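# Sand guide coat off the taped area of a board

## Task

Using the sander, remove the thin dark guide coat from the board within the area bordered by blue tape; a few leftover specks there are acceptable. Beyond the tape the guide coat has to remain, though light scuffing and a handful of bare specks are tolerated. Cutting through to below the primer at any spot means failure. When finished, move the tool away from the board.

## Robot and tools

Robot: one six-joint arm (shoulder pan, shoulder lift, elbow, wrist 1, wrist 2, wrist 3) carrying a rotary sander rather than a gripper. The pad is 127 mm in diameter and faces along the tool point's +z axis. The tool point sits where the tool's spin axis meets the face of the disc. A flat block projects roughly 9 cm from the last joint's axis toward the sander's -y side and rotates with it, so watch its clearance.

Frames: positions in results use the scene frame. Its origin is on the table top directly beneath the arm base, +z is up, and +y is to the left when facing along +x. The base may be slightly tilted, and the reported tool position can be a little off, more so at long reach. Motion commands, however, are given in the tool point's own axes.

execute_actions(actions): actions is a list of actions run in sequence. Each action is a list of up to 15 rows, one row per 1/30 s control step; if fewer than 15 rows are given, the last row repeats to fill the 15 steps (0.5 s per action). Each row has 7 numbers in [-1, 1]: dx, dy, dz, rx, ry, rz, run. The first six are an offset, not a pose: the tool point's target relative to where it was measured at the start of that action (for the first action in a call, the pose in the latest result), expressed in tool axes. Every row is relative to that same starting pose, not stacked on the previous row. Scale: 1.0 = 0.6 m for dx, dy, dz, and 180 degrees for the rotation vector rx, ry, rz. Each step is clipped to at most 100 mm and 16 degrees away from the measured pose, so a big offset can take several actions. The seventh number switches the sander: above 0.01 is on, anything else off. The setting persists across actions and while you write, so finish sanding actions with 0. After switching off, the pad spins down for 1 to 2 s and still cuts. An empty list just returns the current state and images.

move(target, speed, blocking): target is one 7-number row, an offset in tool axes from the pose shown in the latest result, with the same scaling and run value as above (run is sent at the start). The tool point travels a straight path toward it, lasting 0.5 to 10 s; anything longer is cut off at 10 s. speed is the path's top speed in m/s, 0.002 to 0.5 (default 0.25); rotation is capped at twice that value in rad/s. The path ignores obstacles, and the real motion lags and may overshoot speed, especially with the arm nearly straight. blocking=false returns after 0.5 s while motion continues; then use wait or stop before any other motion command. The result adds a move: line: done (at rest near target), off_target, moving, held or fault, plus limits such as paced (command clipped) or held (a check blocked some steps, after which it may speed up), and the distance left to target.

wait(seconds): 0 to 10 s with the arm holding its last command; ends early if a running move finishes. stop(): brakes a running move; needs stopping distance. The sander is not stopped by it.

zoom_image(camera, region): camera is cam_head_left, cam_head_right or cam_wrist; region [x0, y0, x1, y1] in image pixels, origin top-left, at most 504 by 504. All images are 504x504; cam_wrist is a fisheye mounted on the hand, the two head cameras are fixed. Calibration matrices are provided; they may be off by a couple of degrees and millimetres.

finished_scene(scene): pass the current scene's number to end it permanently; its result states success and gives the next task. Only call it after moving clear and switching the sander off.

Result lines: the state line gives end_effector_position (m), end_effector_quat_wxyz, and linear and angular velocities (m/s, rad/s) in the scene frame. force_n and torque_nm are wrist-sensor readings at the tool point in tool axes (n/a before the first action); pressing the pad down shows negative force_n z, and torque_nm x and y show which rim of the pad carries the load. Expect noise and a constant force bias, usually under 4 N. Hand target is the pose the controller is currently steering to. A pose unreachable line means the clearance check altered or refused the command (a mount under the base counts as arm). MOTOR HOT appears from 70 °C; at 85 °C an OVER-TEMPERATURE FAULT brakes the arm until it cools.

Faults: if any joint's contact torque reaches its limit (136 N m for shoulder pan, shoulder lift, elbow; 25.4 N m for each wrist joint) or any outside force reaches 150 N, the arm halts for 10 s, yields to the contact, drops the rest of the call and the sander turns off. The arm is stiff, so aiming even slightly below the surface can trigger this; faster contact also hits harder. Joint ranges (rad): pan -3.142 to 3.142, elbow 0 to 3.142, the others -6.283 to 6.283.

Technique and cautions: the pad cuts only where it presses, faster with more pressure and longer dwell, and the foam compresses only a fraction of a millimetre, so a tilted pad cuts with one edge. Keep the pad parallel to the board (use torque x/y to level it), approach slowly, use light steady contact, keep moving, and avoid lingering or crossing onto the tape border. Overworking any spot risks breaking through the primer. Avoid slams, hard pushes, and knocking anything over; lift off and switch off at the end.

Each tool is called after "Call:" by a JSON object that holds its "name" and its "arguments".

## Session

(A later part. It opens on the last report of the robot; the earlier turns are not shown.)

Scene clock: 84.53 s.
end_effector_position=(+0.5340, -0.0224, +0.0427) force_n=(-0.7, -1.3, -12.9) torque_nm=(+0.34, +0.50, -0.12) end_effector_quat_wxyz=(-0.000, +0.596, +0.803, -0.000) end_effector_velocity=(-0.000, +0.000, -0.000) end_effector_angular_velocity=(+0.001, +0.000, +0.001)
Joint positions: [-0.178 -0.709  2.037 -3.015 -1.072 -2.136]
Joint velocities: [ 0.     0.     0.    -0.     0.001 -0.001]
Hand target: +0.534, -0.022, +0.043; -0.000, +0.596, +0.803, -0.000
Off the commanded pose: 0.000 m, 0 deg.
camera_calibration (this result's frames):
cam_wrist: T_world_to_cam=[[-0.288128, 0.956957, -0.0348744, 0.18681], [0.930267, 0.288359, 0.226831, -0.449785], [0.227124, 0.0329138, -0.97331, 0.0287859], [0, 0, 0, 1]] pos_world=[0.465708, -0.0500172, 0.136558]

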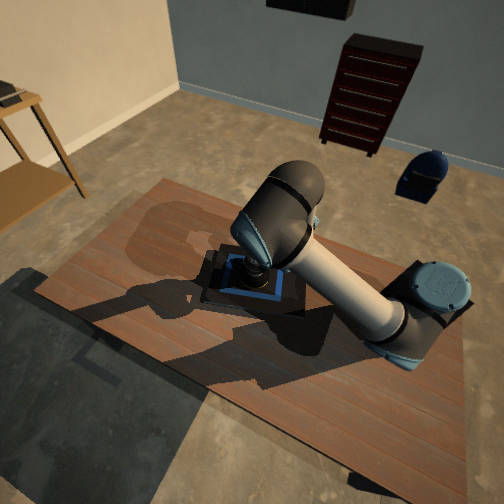

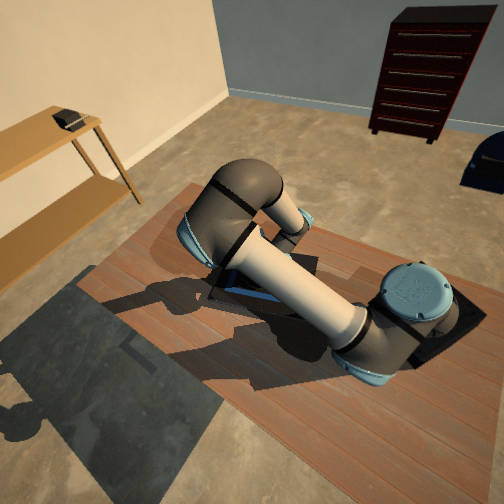

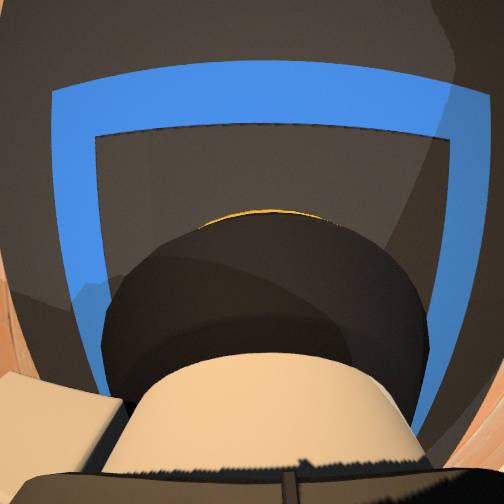

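Call:
{"name": "execute_actions", "arguments": {"actions": [[[0,0,0.0004,0,0,0,0]]]}}

Call:
{"name": "wait", "arguments": {"seconds": 0.2}}

Call:
{"name": "wait", "arguments": {"seconds": 0.2}}

Scene clock: 87.33 s.
end_effector_position=(+0.5340, -0.0224, +0.0425) force_n=(-0.3, -4.4, -21.5) torque_nm=(+0.04, +0.52, -0.02) end_effector_quat_wxyz=(-0.000, +0.596, +0.803, -0.000) end_effector_velocity=(+0.000, -0.000, +0.000) end_effector_angular_velocity=(+0.000, -0.001, -0.001)
Joint positions: [-0.178 -0.708  2.036 -3.016 -1.072 -2.136]
Joint velocities: [-0.001  0.    -0.    -0.     0.001  0.   ]
Hand target: +0.534, -0.022, +0.042; -0.000, +0.596, +0.803, -0.000
Off the commanded pose: 0.000 m, 0 deg.
camera_calibration (this result's frames):
cam_wrist: T_world_to_cam=[[-0.288131, 0.956955, -0.0348839, 0.186807], [0.930263, 0.288363, 0.226843, -0.449737], [0.227138, 0.0329094, -0.973306, 0.0285553], [0, 0, 0, 1]] pos_world=[0.465713, -0.0500184, 0.13633]

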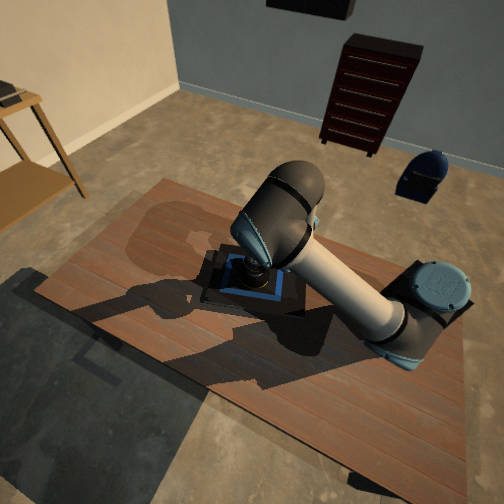

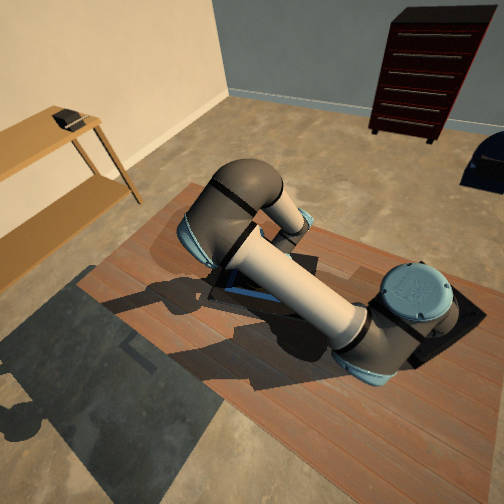

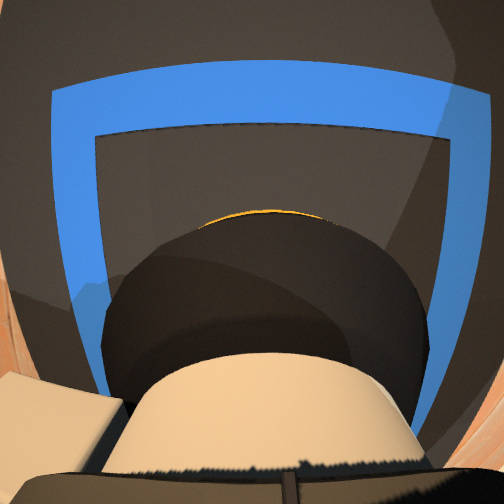

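Scene clock: 87.53 s.
end_effector_position=(+0.5340, -0.0224, +0.0425) force_n=(+1.3, -3.5, -20.9) torque_nm=(+0.11, +0.36, -0.16) end_effector_quat_wxyz=(-0.000, +0.596, +0.803, -0.000) end_effector_velocity=(+0.000, -0.001, +0.000) end_effector_angular_velocity=(-0.000, -0.000, -0.001)
Joint positions: [-0.178 -0.708  2.036 -3.016 -1.072 -2.136]
Joint velocities: [-0.001 -0.    -0.     0.    -0.    -0.   ]
Hand target: +0.534, -0.022, +0.042; -0.000, +0.596, +0.803, -0.000
Off the commanded pose: 0.000 m, 0 deg.
wait: 0.20 s; at rest by 0.17 s
camera_calibration (this result's frames):
cam_wrist: T_world_to_cam=[[-0.28813, 0.956956, -0.0348784, 0.186805], [0.930265, 0.288361, 0.226836, -0.449733], [0.22713, 0.032912, -0.973308, 0.0285521], [0, 0, 0, 1]] pos_world=[0.46571, -0.0500181, 0.136321]

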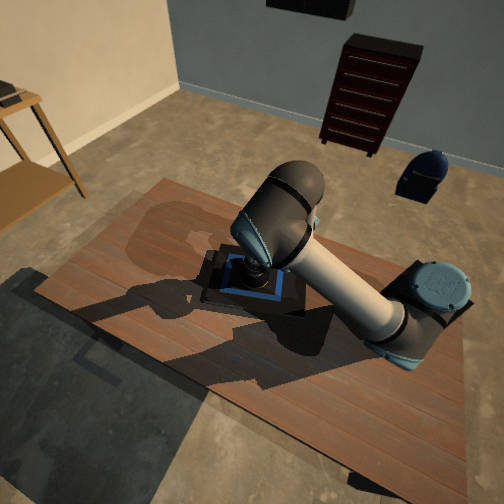

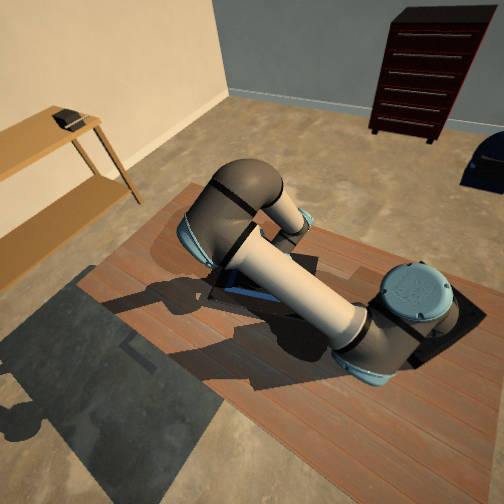

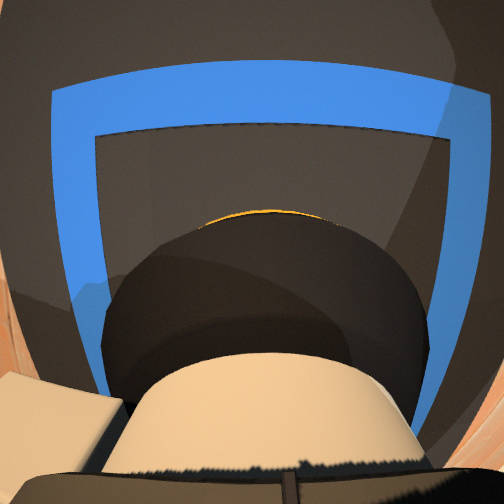

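Scene clock: 87.73 s.
end_effector_position=(+0.5340, -0.0224, +0.0425) force_n=(+2.5, -2.1, -24.2) torque_nm=(+0.42, +0.24, -0.20) end_effector_quat_wxyz=(-0.000, +0.596, +0.803, -0.000) end_effector_velocity=(+0.000, +0.000, -0.000) end_effector_angular_velocity=(-0.000, +0.000, +0.001)
Joint positions: [-0.178 -0.708  2.036 -3.016 -1.072 -2.136]
Joint velocities: [ 0.001  0.    -0.    -0.    -0.    -0.001]
Hand target: +0.534, -0.022, +0.042; -0.000, +0.596, +0.803, -0.000
Off the commanded pose: 0.000 m, 0 deg.
wait: 0.20 s; at rest by 0.17 s
camera_calibration (this result's frames):
cam_wrist: T_world_to_cam=[[-0.288129, 0.956956, -0.0348764, 0.186804], [0.930266, 0.28836, 0.226833, -0.449732], [0.227126, 0.0329128, -0.973309, 0.0285519], [0, 0, 0, 1]] pos_world=[0.465709, -0.0500179, 0.136319]

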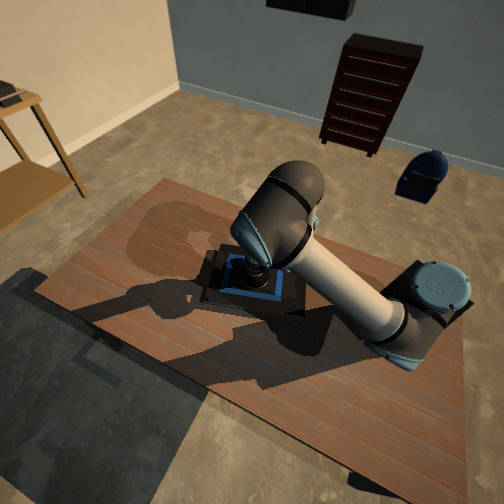

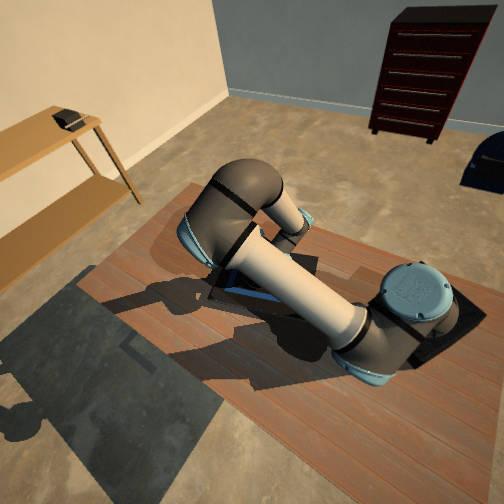

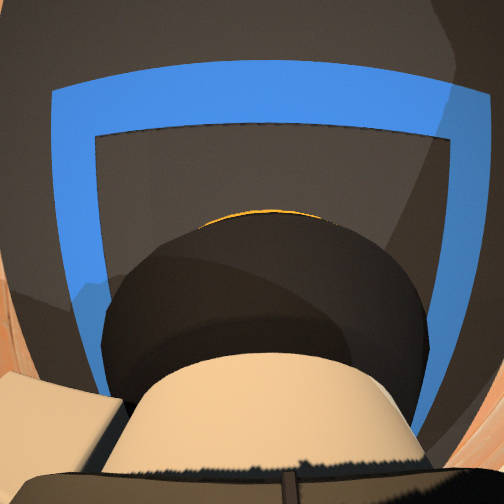

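Call:
{"name": "move", "arguments": {"target": [-0.05,-0.085,-0.0012,0,0,0,0], "speed": 0.12}}

Call:
{"name": "execute_actions", "arguments": {"actions": [[[0,0,0.0012,0,0,0,0]]]}}

Scene clock: 97.93 s.
end_effector_position=(+0.4942, -0.0656, +0.0433) force_n=(-1.2, +3.0, -0.8) torque_nm=(+0.45, +0.26, -0.14) end_effector_quat_wxyz=(-0.000, +0.596, +0.803, -0.000) end_effector_velocity=(-0.002, -0.003, +0.000) end_effector_angular_velocity=(+0.001, -0.001, -0.001)
Joint positions: [-0.273 -0.666  2.114 -3.083 -1.063 -2.244]
Joint velocities: [-0.006  0.002  0.003 -0.003  0.002 -0.006]
Hand target: +0.494, -0.066, +0.043; -0.000, +0.596, +0.803, -0.000
Off the commanded pose: 0.000 m, 0 deg.
move: done
camera_calibration (this result's frames):
cam_wrist: T_world_to_cam=[[-0.288066, 0.956977, -0.0348343, 0.216673], [0.93025, 0.288284, 0.226996, -0.400411], [0.227272, 0.0329854, -0.973272, 0.0397259], [0, 0, 0, 1]] pos_world=[0.42587, -0.0932292, 0.137104]

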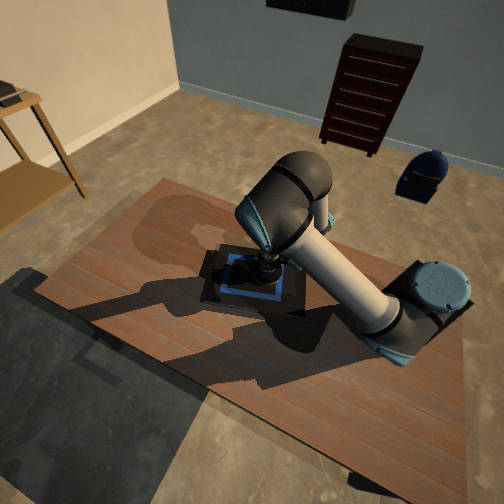

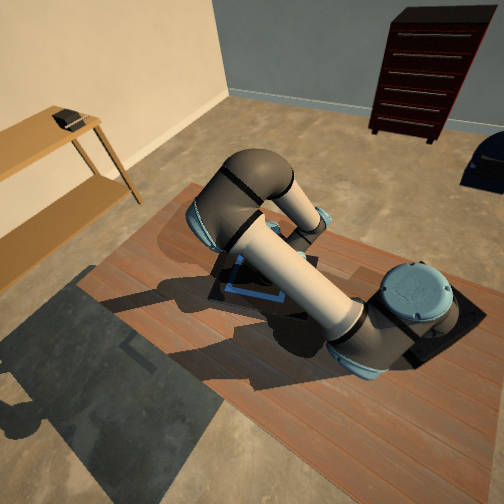

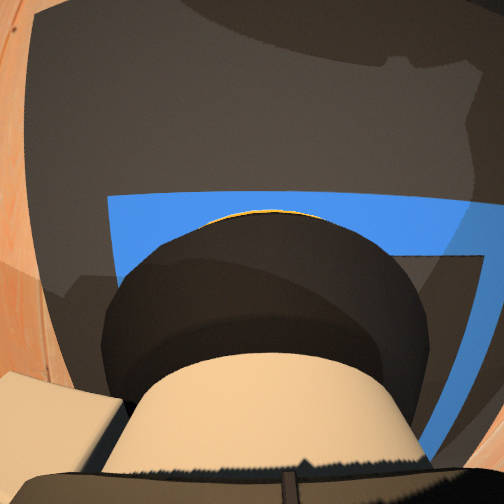

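Scene clock: 98.43 s.
end_effector_position=(+0.4941, -0.0656, +0.0426) force_n=(-3.9, -5.3, -19.1) torque_nm=(+0.41, +0.89, -0.12) end_effector_quat_wxyz=(-0.000, +0.596, +0.803, -0.000) end_effector_velocity=(+0.000, +0.000, -0.000) end_effector_angular_velocity=(-0.000, -0.001, +0.001)
Joint positions: [-0.272 -0.664  2.113 -3.084 -1.063 -2.243]
Joint velocities: [ 0.001  0.    -0.    -0.001  0.    -0.   ]
Hand target: +0.494, -0.066, +0.043; -0.000, +0.596, +0.803, -0.000
Off the commanded pose: 0.000 m, 0 deg.
camera_calibration (this result's frames):
cam_wrist: T_world_to_cam=[[-0.288021, 0.956993, -0.0347678, 0.216611], [0.930265, 0.288224, 0.227012, -0.400245], [0.22727, 0.0330409, -0.973271, 0.0390603], [0, 0, 0, 1]] pos_world=[0.425845, -0.0932253, 0.136408]

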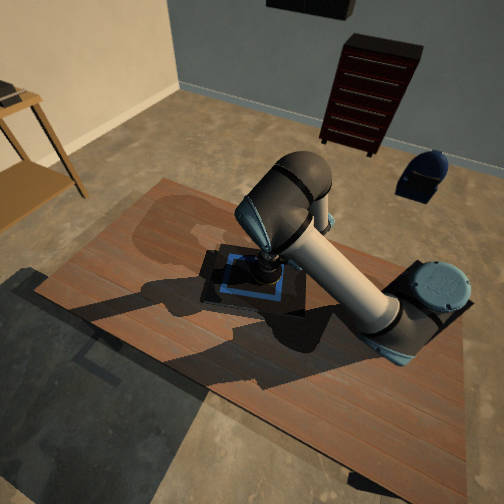

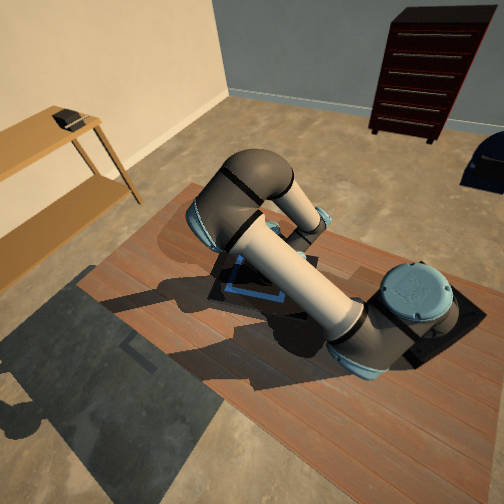

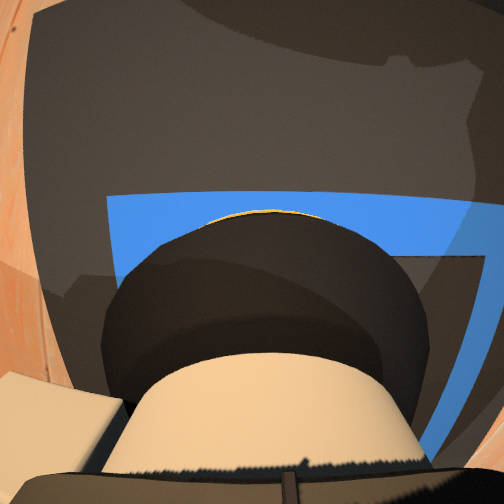

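Call:
{"name": "execute_actions", "arguments": {"actions": []}}

Scene clock: 99.93 s.
end_effector_position=(+0.4942, -0.0656, +0.0426) force_n=(-1.8, -6.8, -21.4) torque_nm=(+0.14, +0.61, -0.10) end_effector_quat_wxyz=(-0.000, +0.596, +0.803, -0.000) end_effector_velocity=(-0.000, -0.000, +0.000) end_effector_angular_velocity=(-0.000, +0.001, +0.000)
Joint positions: [-0.272 -0.664  2.113 -3.084 -1.063 -2.243]
Joint velocities: [-0.    -0.     0.     0.    -0.    -0.001]
Hand target: +0.494, -0.066, +0.043; -0.000, +0.596, +0.803, -0.000
Off the commanded pose: 0.000 m, 0 deg.
camera_calibration (this result's frames):
cam_wrist: T_world_to_cam=[[-0.288067, 0.956977, -0.0348344, 0.216649], [0.93025, 0.288284, 0.226995, -0.400247], [0.227271, 0.0329849, -0.973273, 0.0390263], [0, 0, 0, 1]] pos_world=[0.42587, -0.0932308, 0.136384]

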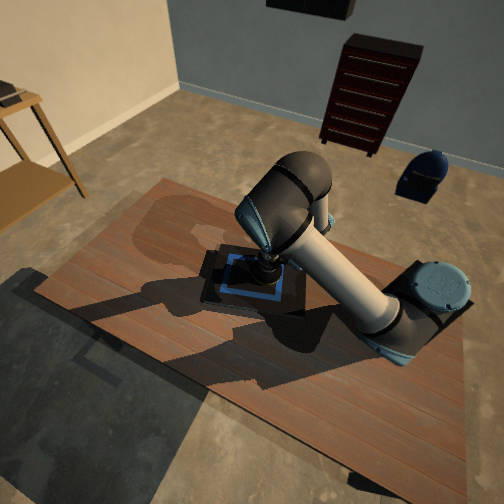

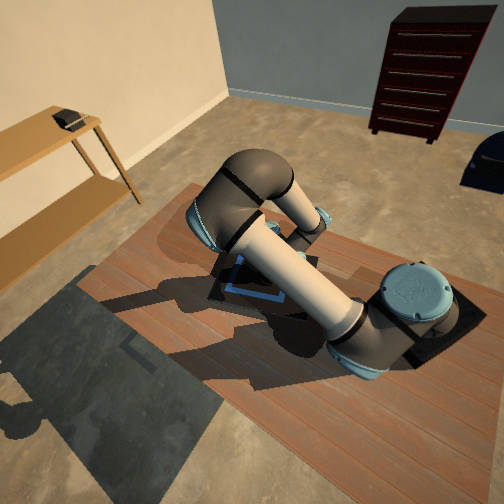

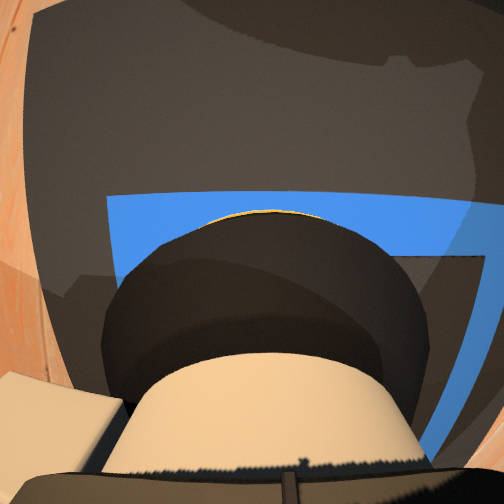

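Call:
{"name": "execute_actions", "arguments": {"actions": [[[0,0,0,0,0.0014,0,0]]]}}

Call:
{"name": "wait", "arguments": {"seconds": 0.1}}

Call:
{"name": "wait", "arguments": {"seconds": 0.1}}

Scene clock: 104.70 s.
end_effector_position=(+0.4942, -0.0656, +0.0426) force_n=(-0.9, -4.9, -21.0) torque_nm=(+0.39, +0.17, -0.14) end_effector_quat_wxyz=(-0.002, +0.596, +0.803, +0.001) end_effector_velocity=(-0.000, -0.000, -0.000) end_effector_angular_velocity=(+0.001, +0.001, -0.000)
Joint positions: [-0.274 -0.664  2.112 -3.079 -1.059 -2.246]
Joint velocities: [-0.     0.    -0.     0.001  0.    -0.   ]
Hand target: +0.494, -0.066, +0.043; -0.002, +0.596, +0.803, +0.001
Off the commanded pose: 0.000 m, 0 deg.
camera_calibration (this result's frames):
cam_wrist: T_world_to_cam=[[-0.288108, 0.957111, -0.0305387, 0.216488], [0.930532, 0.287351, 0.227023, -0.40045], [0.226061, 0.0369898, -0.973411, 0.0398902], [0, 0, 0, 1]] pos_world=[0.425985, -0.0936087, 0.136352]

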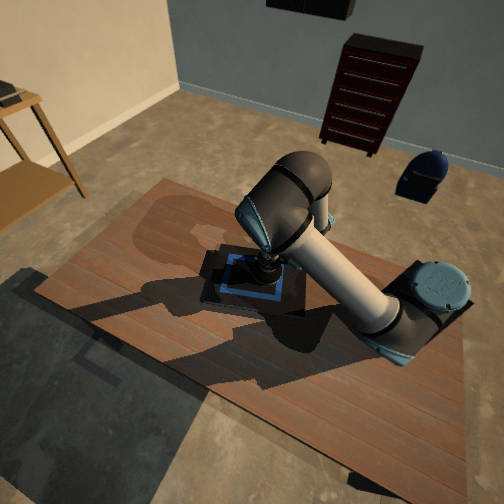

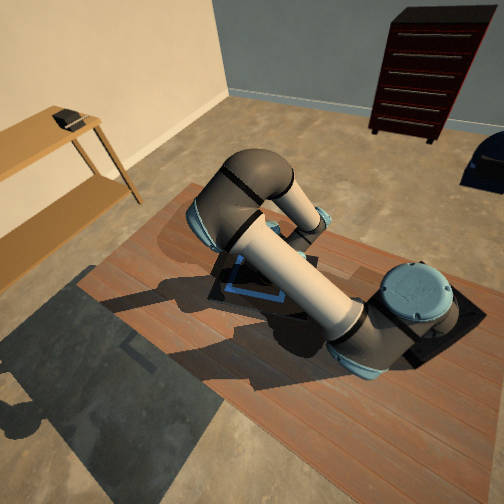

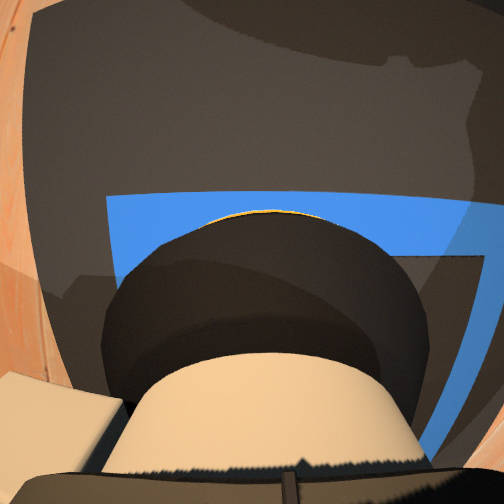

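Scene clock: 104.80 s.
end_effector_position=(+0.4942, -0.0656, +0.0426) force_n=(+0.6, -6.7, -20.4) torque_nm=(+0.22, +0.08, -0.26) end_effector_quat_wxyz=(-0.002, +0.596, +0.803, +0.001) end_effector_velocity=(-0.000, +0.001, -0.000) end_effector_angular_velocity=(+0.001, +0.001, +0.001)
Joint positions: [-0.274 -0.664  2.112 -3.079 -1.059 -2.246]
Joint velocities: [ 0.001 -0.     0.     0.     0.    -0.   ]
Hand target: +0.494, -0.066, +0.043; -0.002, +0.596, +0.803, +0.001
Off the commanded pose: 0.000 m, 0 deg.
wait: 0.10 s; no rest
camera_calibration (this result's frames):
cam_wrist: T_world_to_cam=[[-0.288104, 0.957114, -0.0304793, 0.216487], [0.930537, 0.287334, 0.227024, -0.400453], [0.226045, 0.0370443, -0.973412, 0.0399031], [0, 0, 0, 1]] pos_world=[0.425987, -0.0936171, 0.136353]

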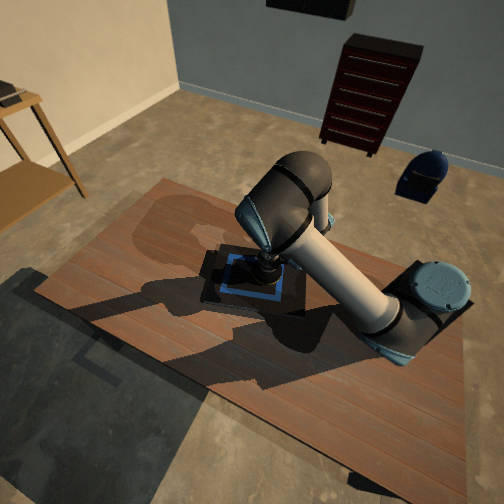

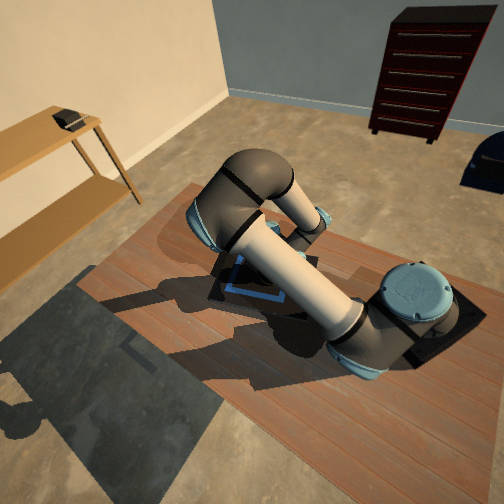

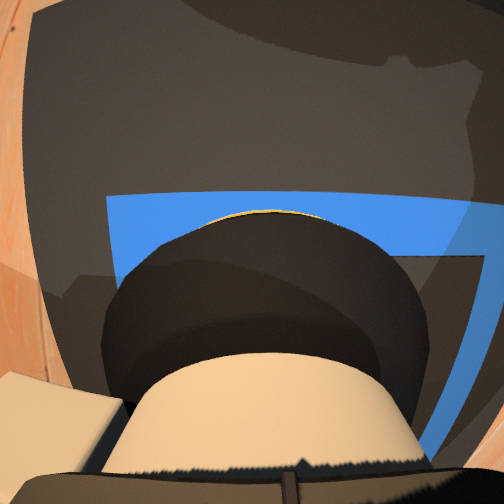

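Scene clock: 104.90 s.
end_effector_position=(+0.4942, -0.0656, +0.0426) force_n=(+0.2, -5.5, -20.3) torque_nm=(+0.33, +0.10, -0.10) end_effector_quat_wxyz=(-0.002, +0.596, +0.803, +0.001) end_effector_velocity=(+0.000, -0.000, +0.000) end_effector_angular_velocity=(+0.001, -0.001, -0.000)
Joint positions: [-0.274 -0.664  2.112 -3.079 -1.059 -2.246]
Joint velocities: [-0.001  0.     0.    -0.     0.001 -0.   ]
Hand target: +0.494, -0.066, +0.043; -0.002, +0.596, +0.803, +0.001
Off the commanded pose: 0.000 m, 0 deg.
wait: 0.10 s; no rest
camera_calibration (this result's frames):
cam_wrist: T_world_to_cam=[[-0.288102, 0.957115, -0.0304548, 0.216487], [0.93054, 0.287326, 0.227023, -0.400454], [0.226038, 0.0370664, -0.973413, 0.0399089], [0, 0, 0, 1]] pos_world=[0.425988, -0.0936211, 0.136353]

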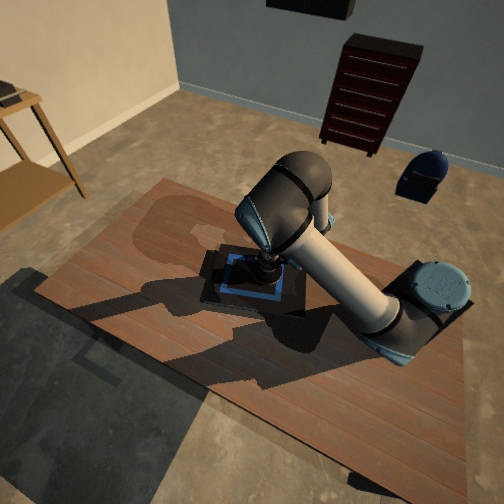

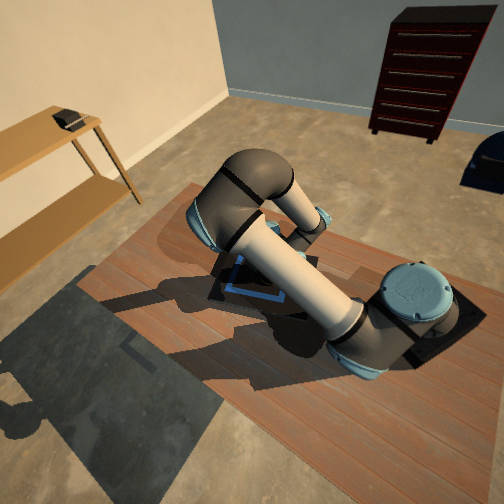

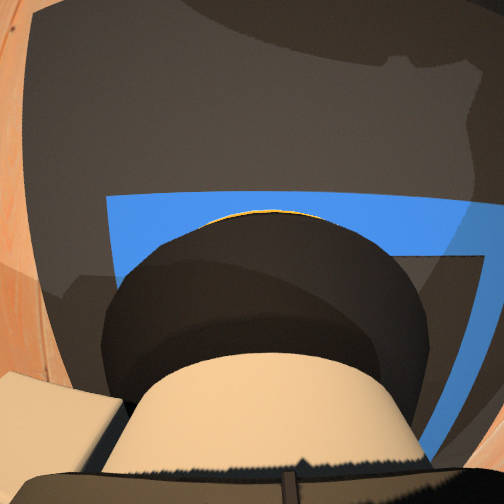

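Call:
{"name": "execute_actions", "arguments": {"actions": [[[0,0,0.0003,0,0,0,1]]]}}

Call:
{"name": "wait", "arguments": {"seconds": 1.0}}

Call:
{"name": "move", "arguments": {"target": [0,0.1795,0,0,0,0,1], "speed": 0.03}}

Call:
{"name": "execute_actions", "arguments": {"actions": [[[0,0,-0.003,0,0,0,0]]]}}

Scene clock: 109.60 s.
end_effector_position=(+0.4942, -0.0656, +0.0424) force_n=(-0.5, +1.3, -26.5) torque_nm=(+0.57, +0.11, -0.35) end_effector_quat_wxyz=(-0.002, +0.596, +0.803, +0.001) end_effector_velocity=(-0.000, -0.000, -0.000) end_effector_angular_velocity=(-0.001, +0.000, +0.000)
Joint positions: [-0.273 -0.664  2.112 -3.079 -1.059 -2.246]
Joint velocities: [ 0.     0.    -0.    -0.    -0.001 -0.   ]
Hand target: +0.494, -0.066, +0.042; -0.002, +0.596, +0.803, +0.001
Off the commanded pose: 0.000 m, 0 deg.
camera_calibration (this result's frames):
cam_wrist: T_world_to_cam=[[-0.288097, 0.957115, -0.0305083, 0.216504], [0.93053, 0.287332, 0.227055, -0.400427], [0.226084, 0.0370249, -0.973404, 0.0397269], [0, 0, 0, 1]] pos_world=[0.426002, -0.0936348, 0.136195]

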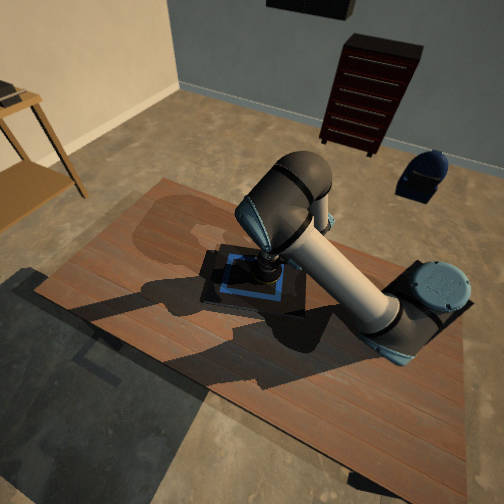

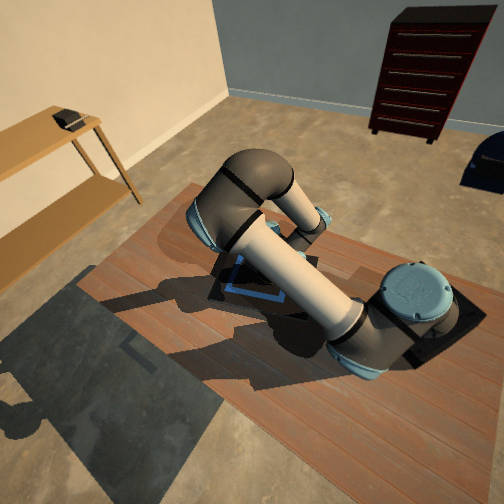

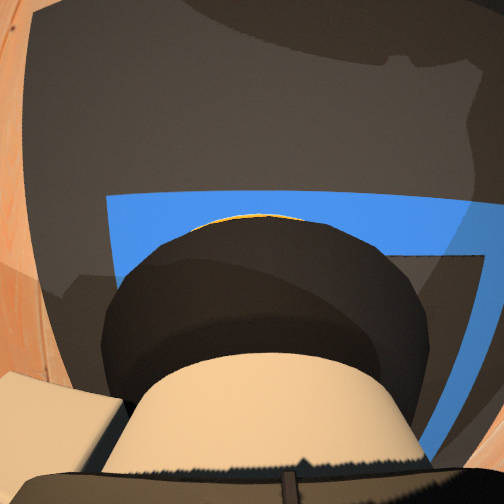

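Scene clock: 110.60 s.
end_effector_position=(+0.4942, -0.0656, +0.0424) force_n=(-3.3, +3.1, -22.8) torque_nm=(+0.01, +0.21, -0.17) end_effector_quat_wxyz=(-0.002, +0.596, +0.803, +0.001) end_effector_velocity=(+0.000, -0.001, +0.000) end_effector_angular_velocity=(-0.001, -0.001, -0.001)
Joint positions: [-0.273 -0.664  2.112 -3.079 -1.059 -2.246]
Joint velocities: [-0.001  0.    -0.    -0.    -0.001 -0.   ]
Hand target: +0.494, -0.066, +0.042; -0.002, +0.596, +0.803, +0.001
Off the commanded pose: 0.000 m, 0 deg.
wait: 1.00 s; no rest ("run" is on)
camera_calibration (this result's frames):
cam_wrist: T_world_to_cam=[[-0.288105, 0.957113, -0.030484, 0.216491], [0.930538, 0.287336, 0.227015, -0.400412], [0.226039, 0.0370378, -0.973414, 0.0397323], [0, 0, 0, 1]] pos_world=[0.425989, -0.0936248, 0.136175]

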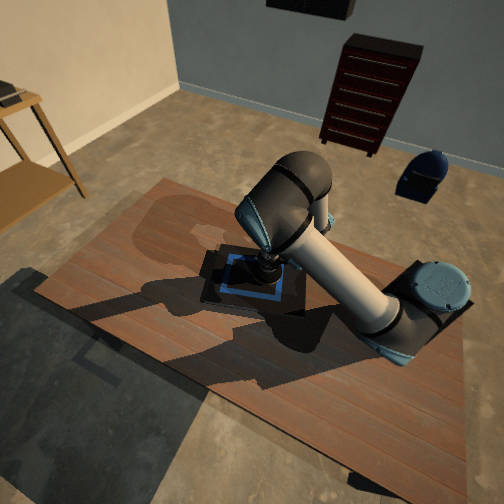

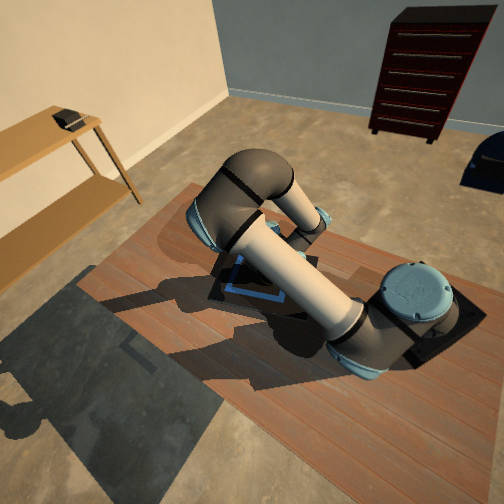

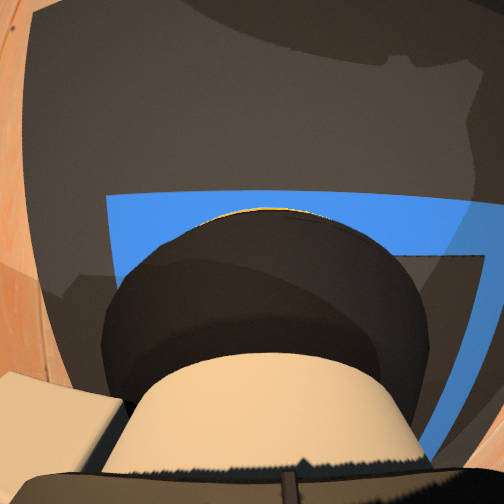

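Scene clock: 114.57 s.
end_effector_position=(+0.5969, -0.0345, +0.0423) force_n=(-5.0, +0.1, -29.2) torque_nm=(+0.10, +0.87, -0.36) end_effector_quat_wxyz=(-0.002, +0.596, +0.803, +0.001) end_effector_velocity=(+0.002, +0.001, -0.000) end_effector_angular_velocity=(+0.001, +0.002, -0.002)
Joint positions: [-0.171 -0.679  1.855 -2.864 -1.069 -2.13 ]
Joint velocities: [ 0.002  0.001 -0.006  0.007  0.     0.002]
Hand target: +0.597, -0.034, +0.042; -0.002, +0.596, +0.803, +0.001
Off the commanded pose: 0.000 m, 0 deg.
move: done
camera_calibration (this result's frames):
cam_wrist: T_world_to_cam=[[-0.288138, 0.9571, -0.0305799, 0.216321], [0.930568, 0.287397, 0.226816, -0.504944], [0.225874, 0.0368976, -0.973457, 0.0153786], [0, 0, 0, 1]] pos_world=[0.528742, -0.0624883, 0.136115]

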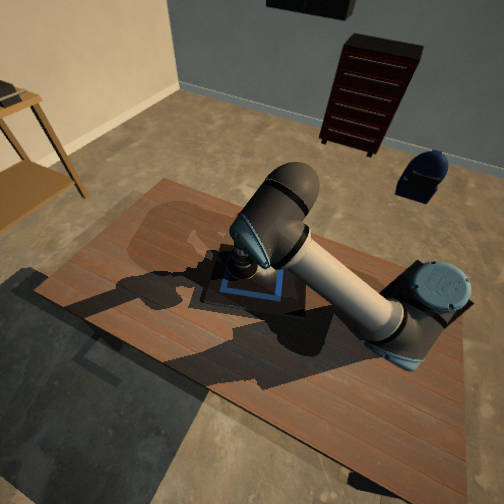

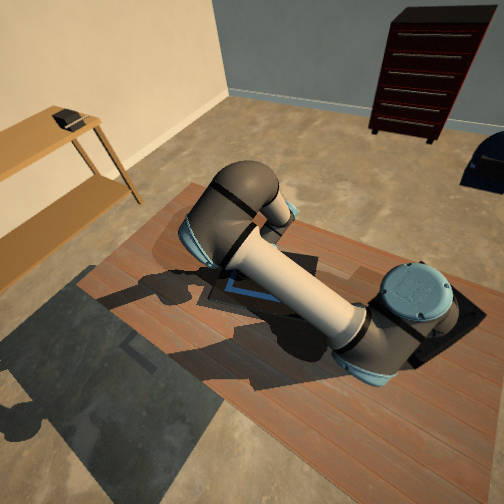

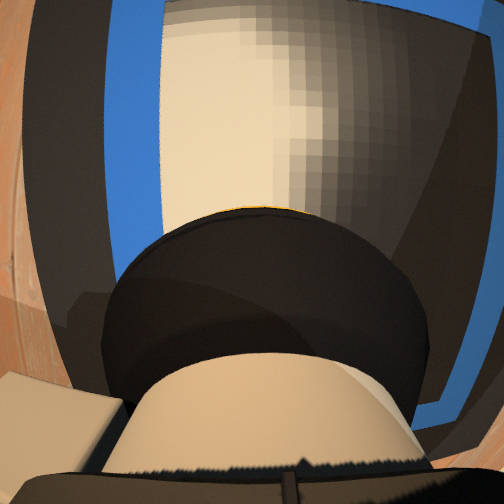

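Scene clock: 115.07 s.
end_effector_position=(+0.5969, -0.0345, +0.0440) force_n=(-2.1, +4.1, +2.2) torque_nm=(+0.43, +0.47, -0.12) end_effector_quat_wxyz=(-0.002, +0.596, +0.803, +0.001) end_effector_velocity=(+0.000, +0.000, +0.001) end_effector_angular_velocity=(+0.001, -0.001, -0.000)
Joint positions: [-0.173 -0.683  1.857 -2.861 -1.069 -2.131]
Joint velocities: [-0.    -0.001  0.001  0.     0.001 -0.   ]
Hand target: +0.597, -0.035, +0.044; -0.002, +0.596, +0.803, +0.001
Off the commanded pose: 0.000 m, 0 deg.
camera_calibration (this result's frames):
cam_wrist: T_world_to_cam=[[-0.288138, 0.957101, -0.0305737, 0.216375], [0.930577, 0.287398, 0.22678, -0.505332], [0.225838, 0.0368929, -0.973466, 0.0170869], [0, 0, 0, 1]] pos_world=[0.528737, -0.0624922, 0.137848]

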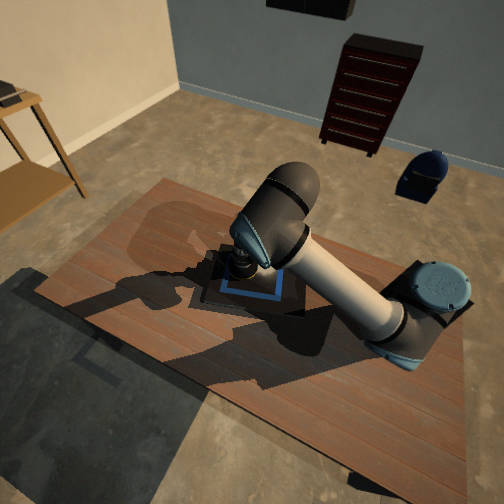

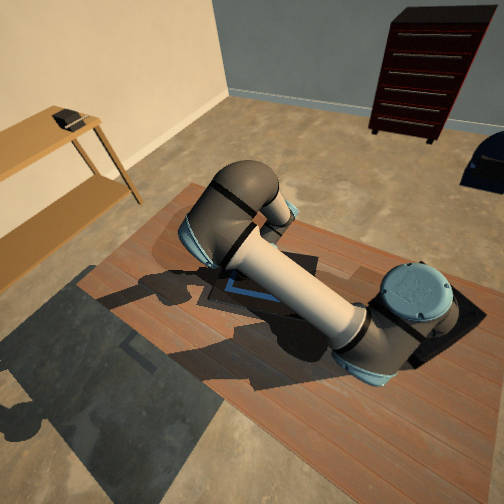

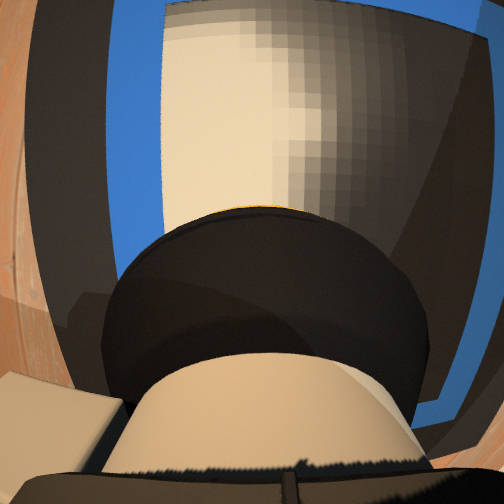

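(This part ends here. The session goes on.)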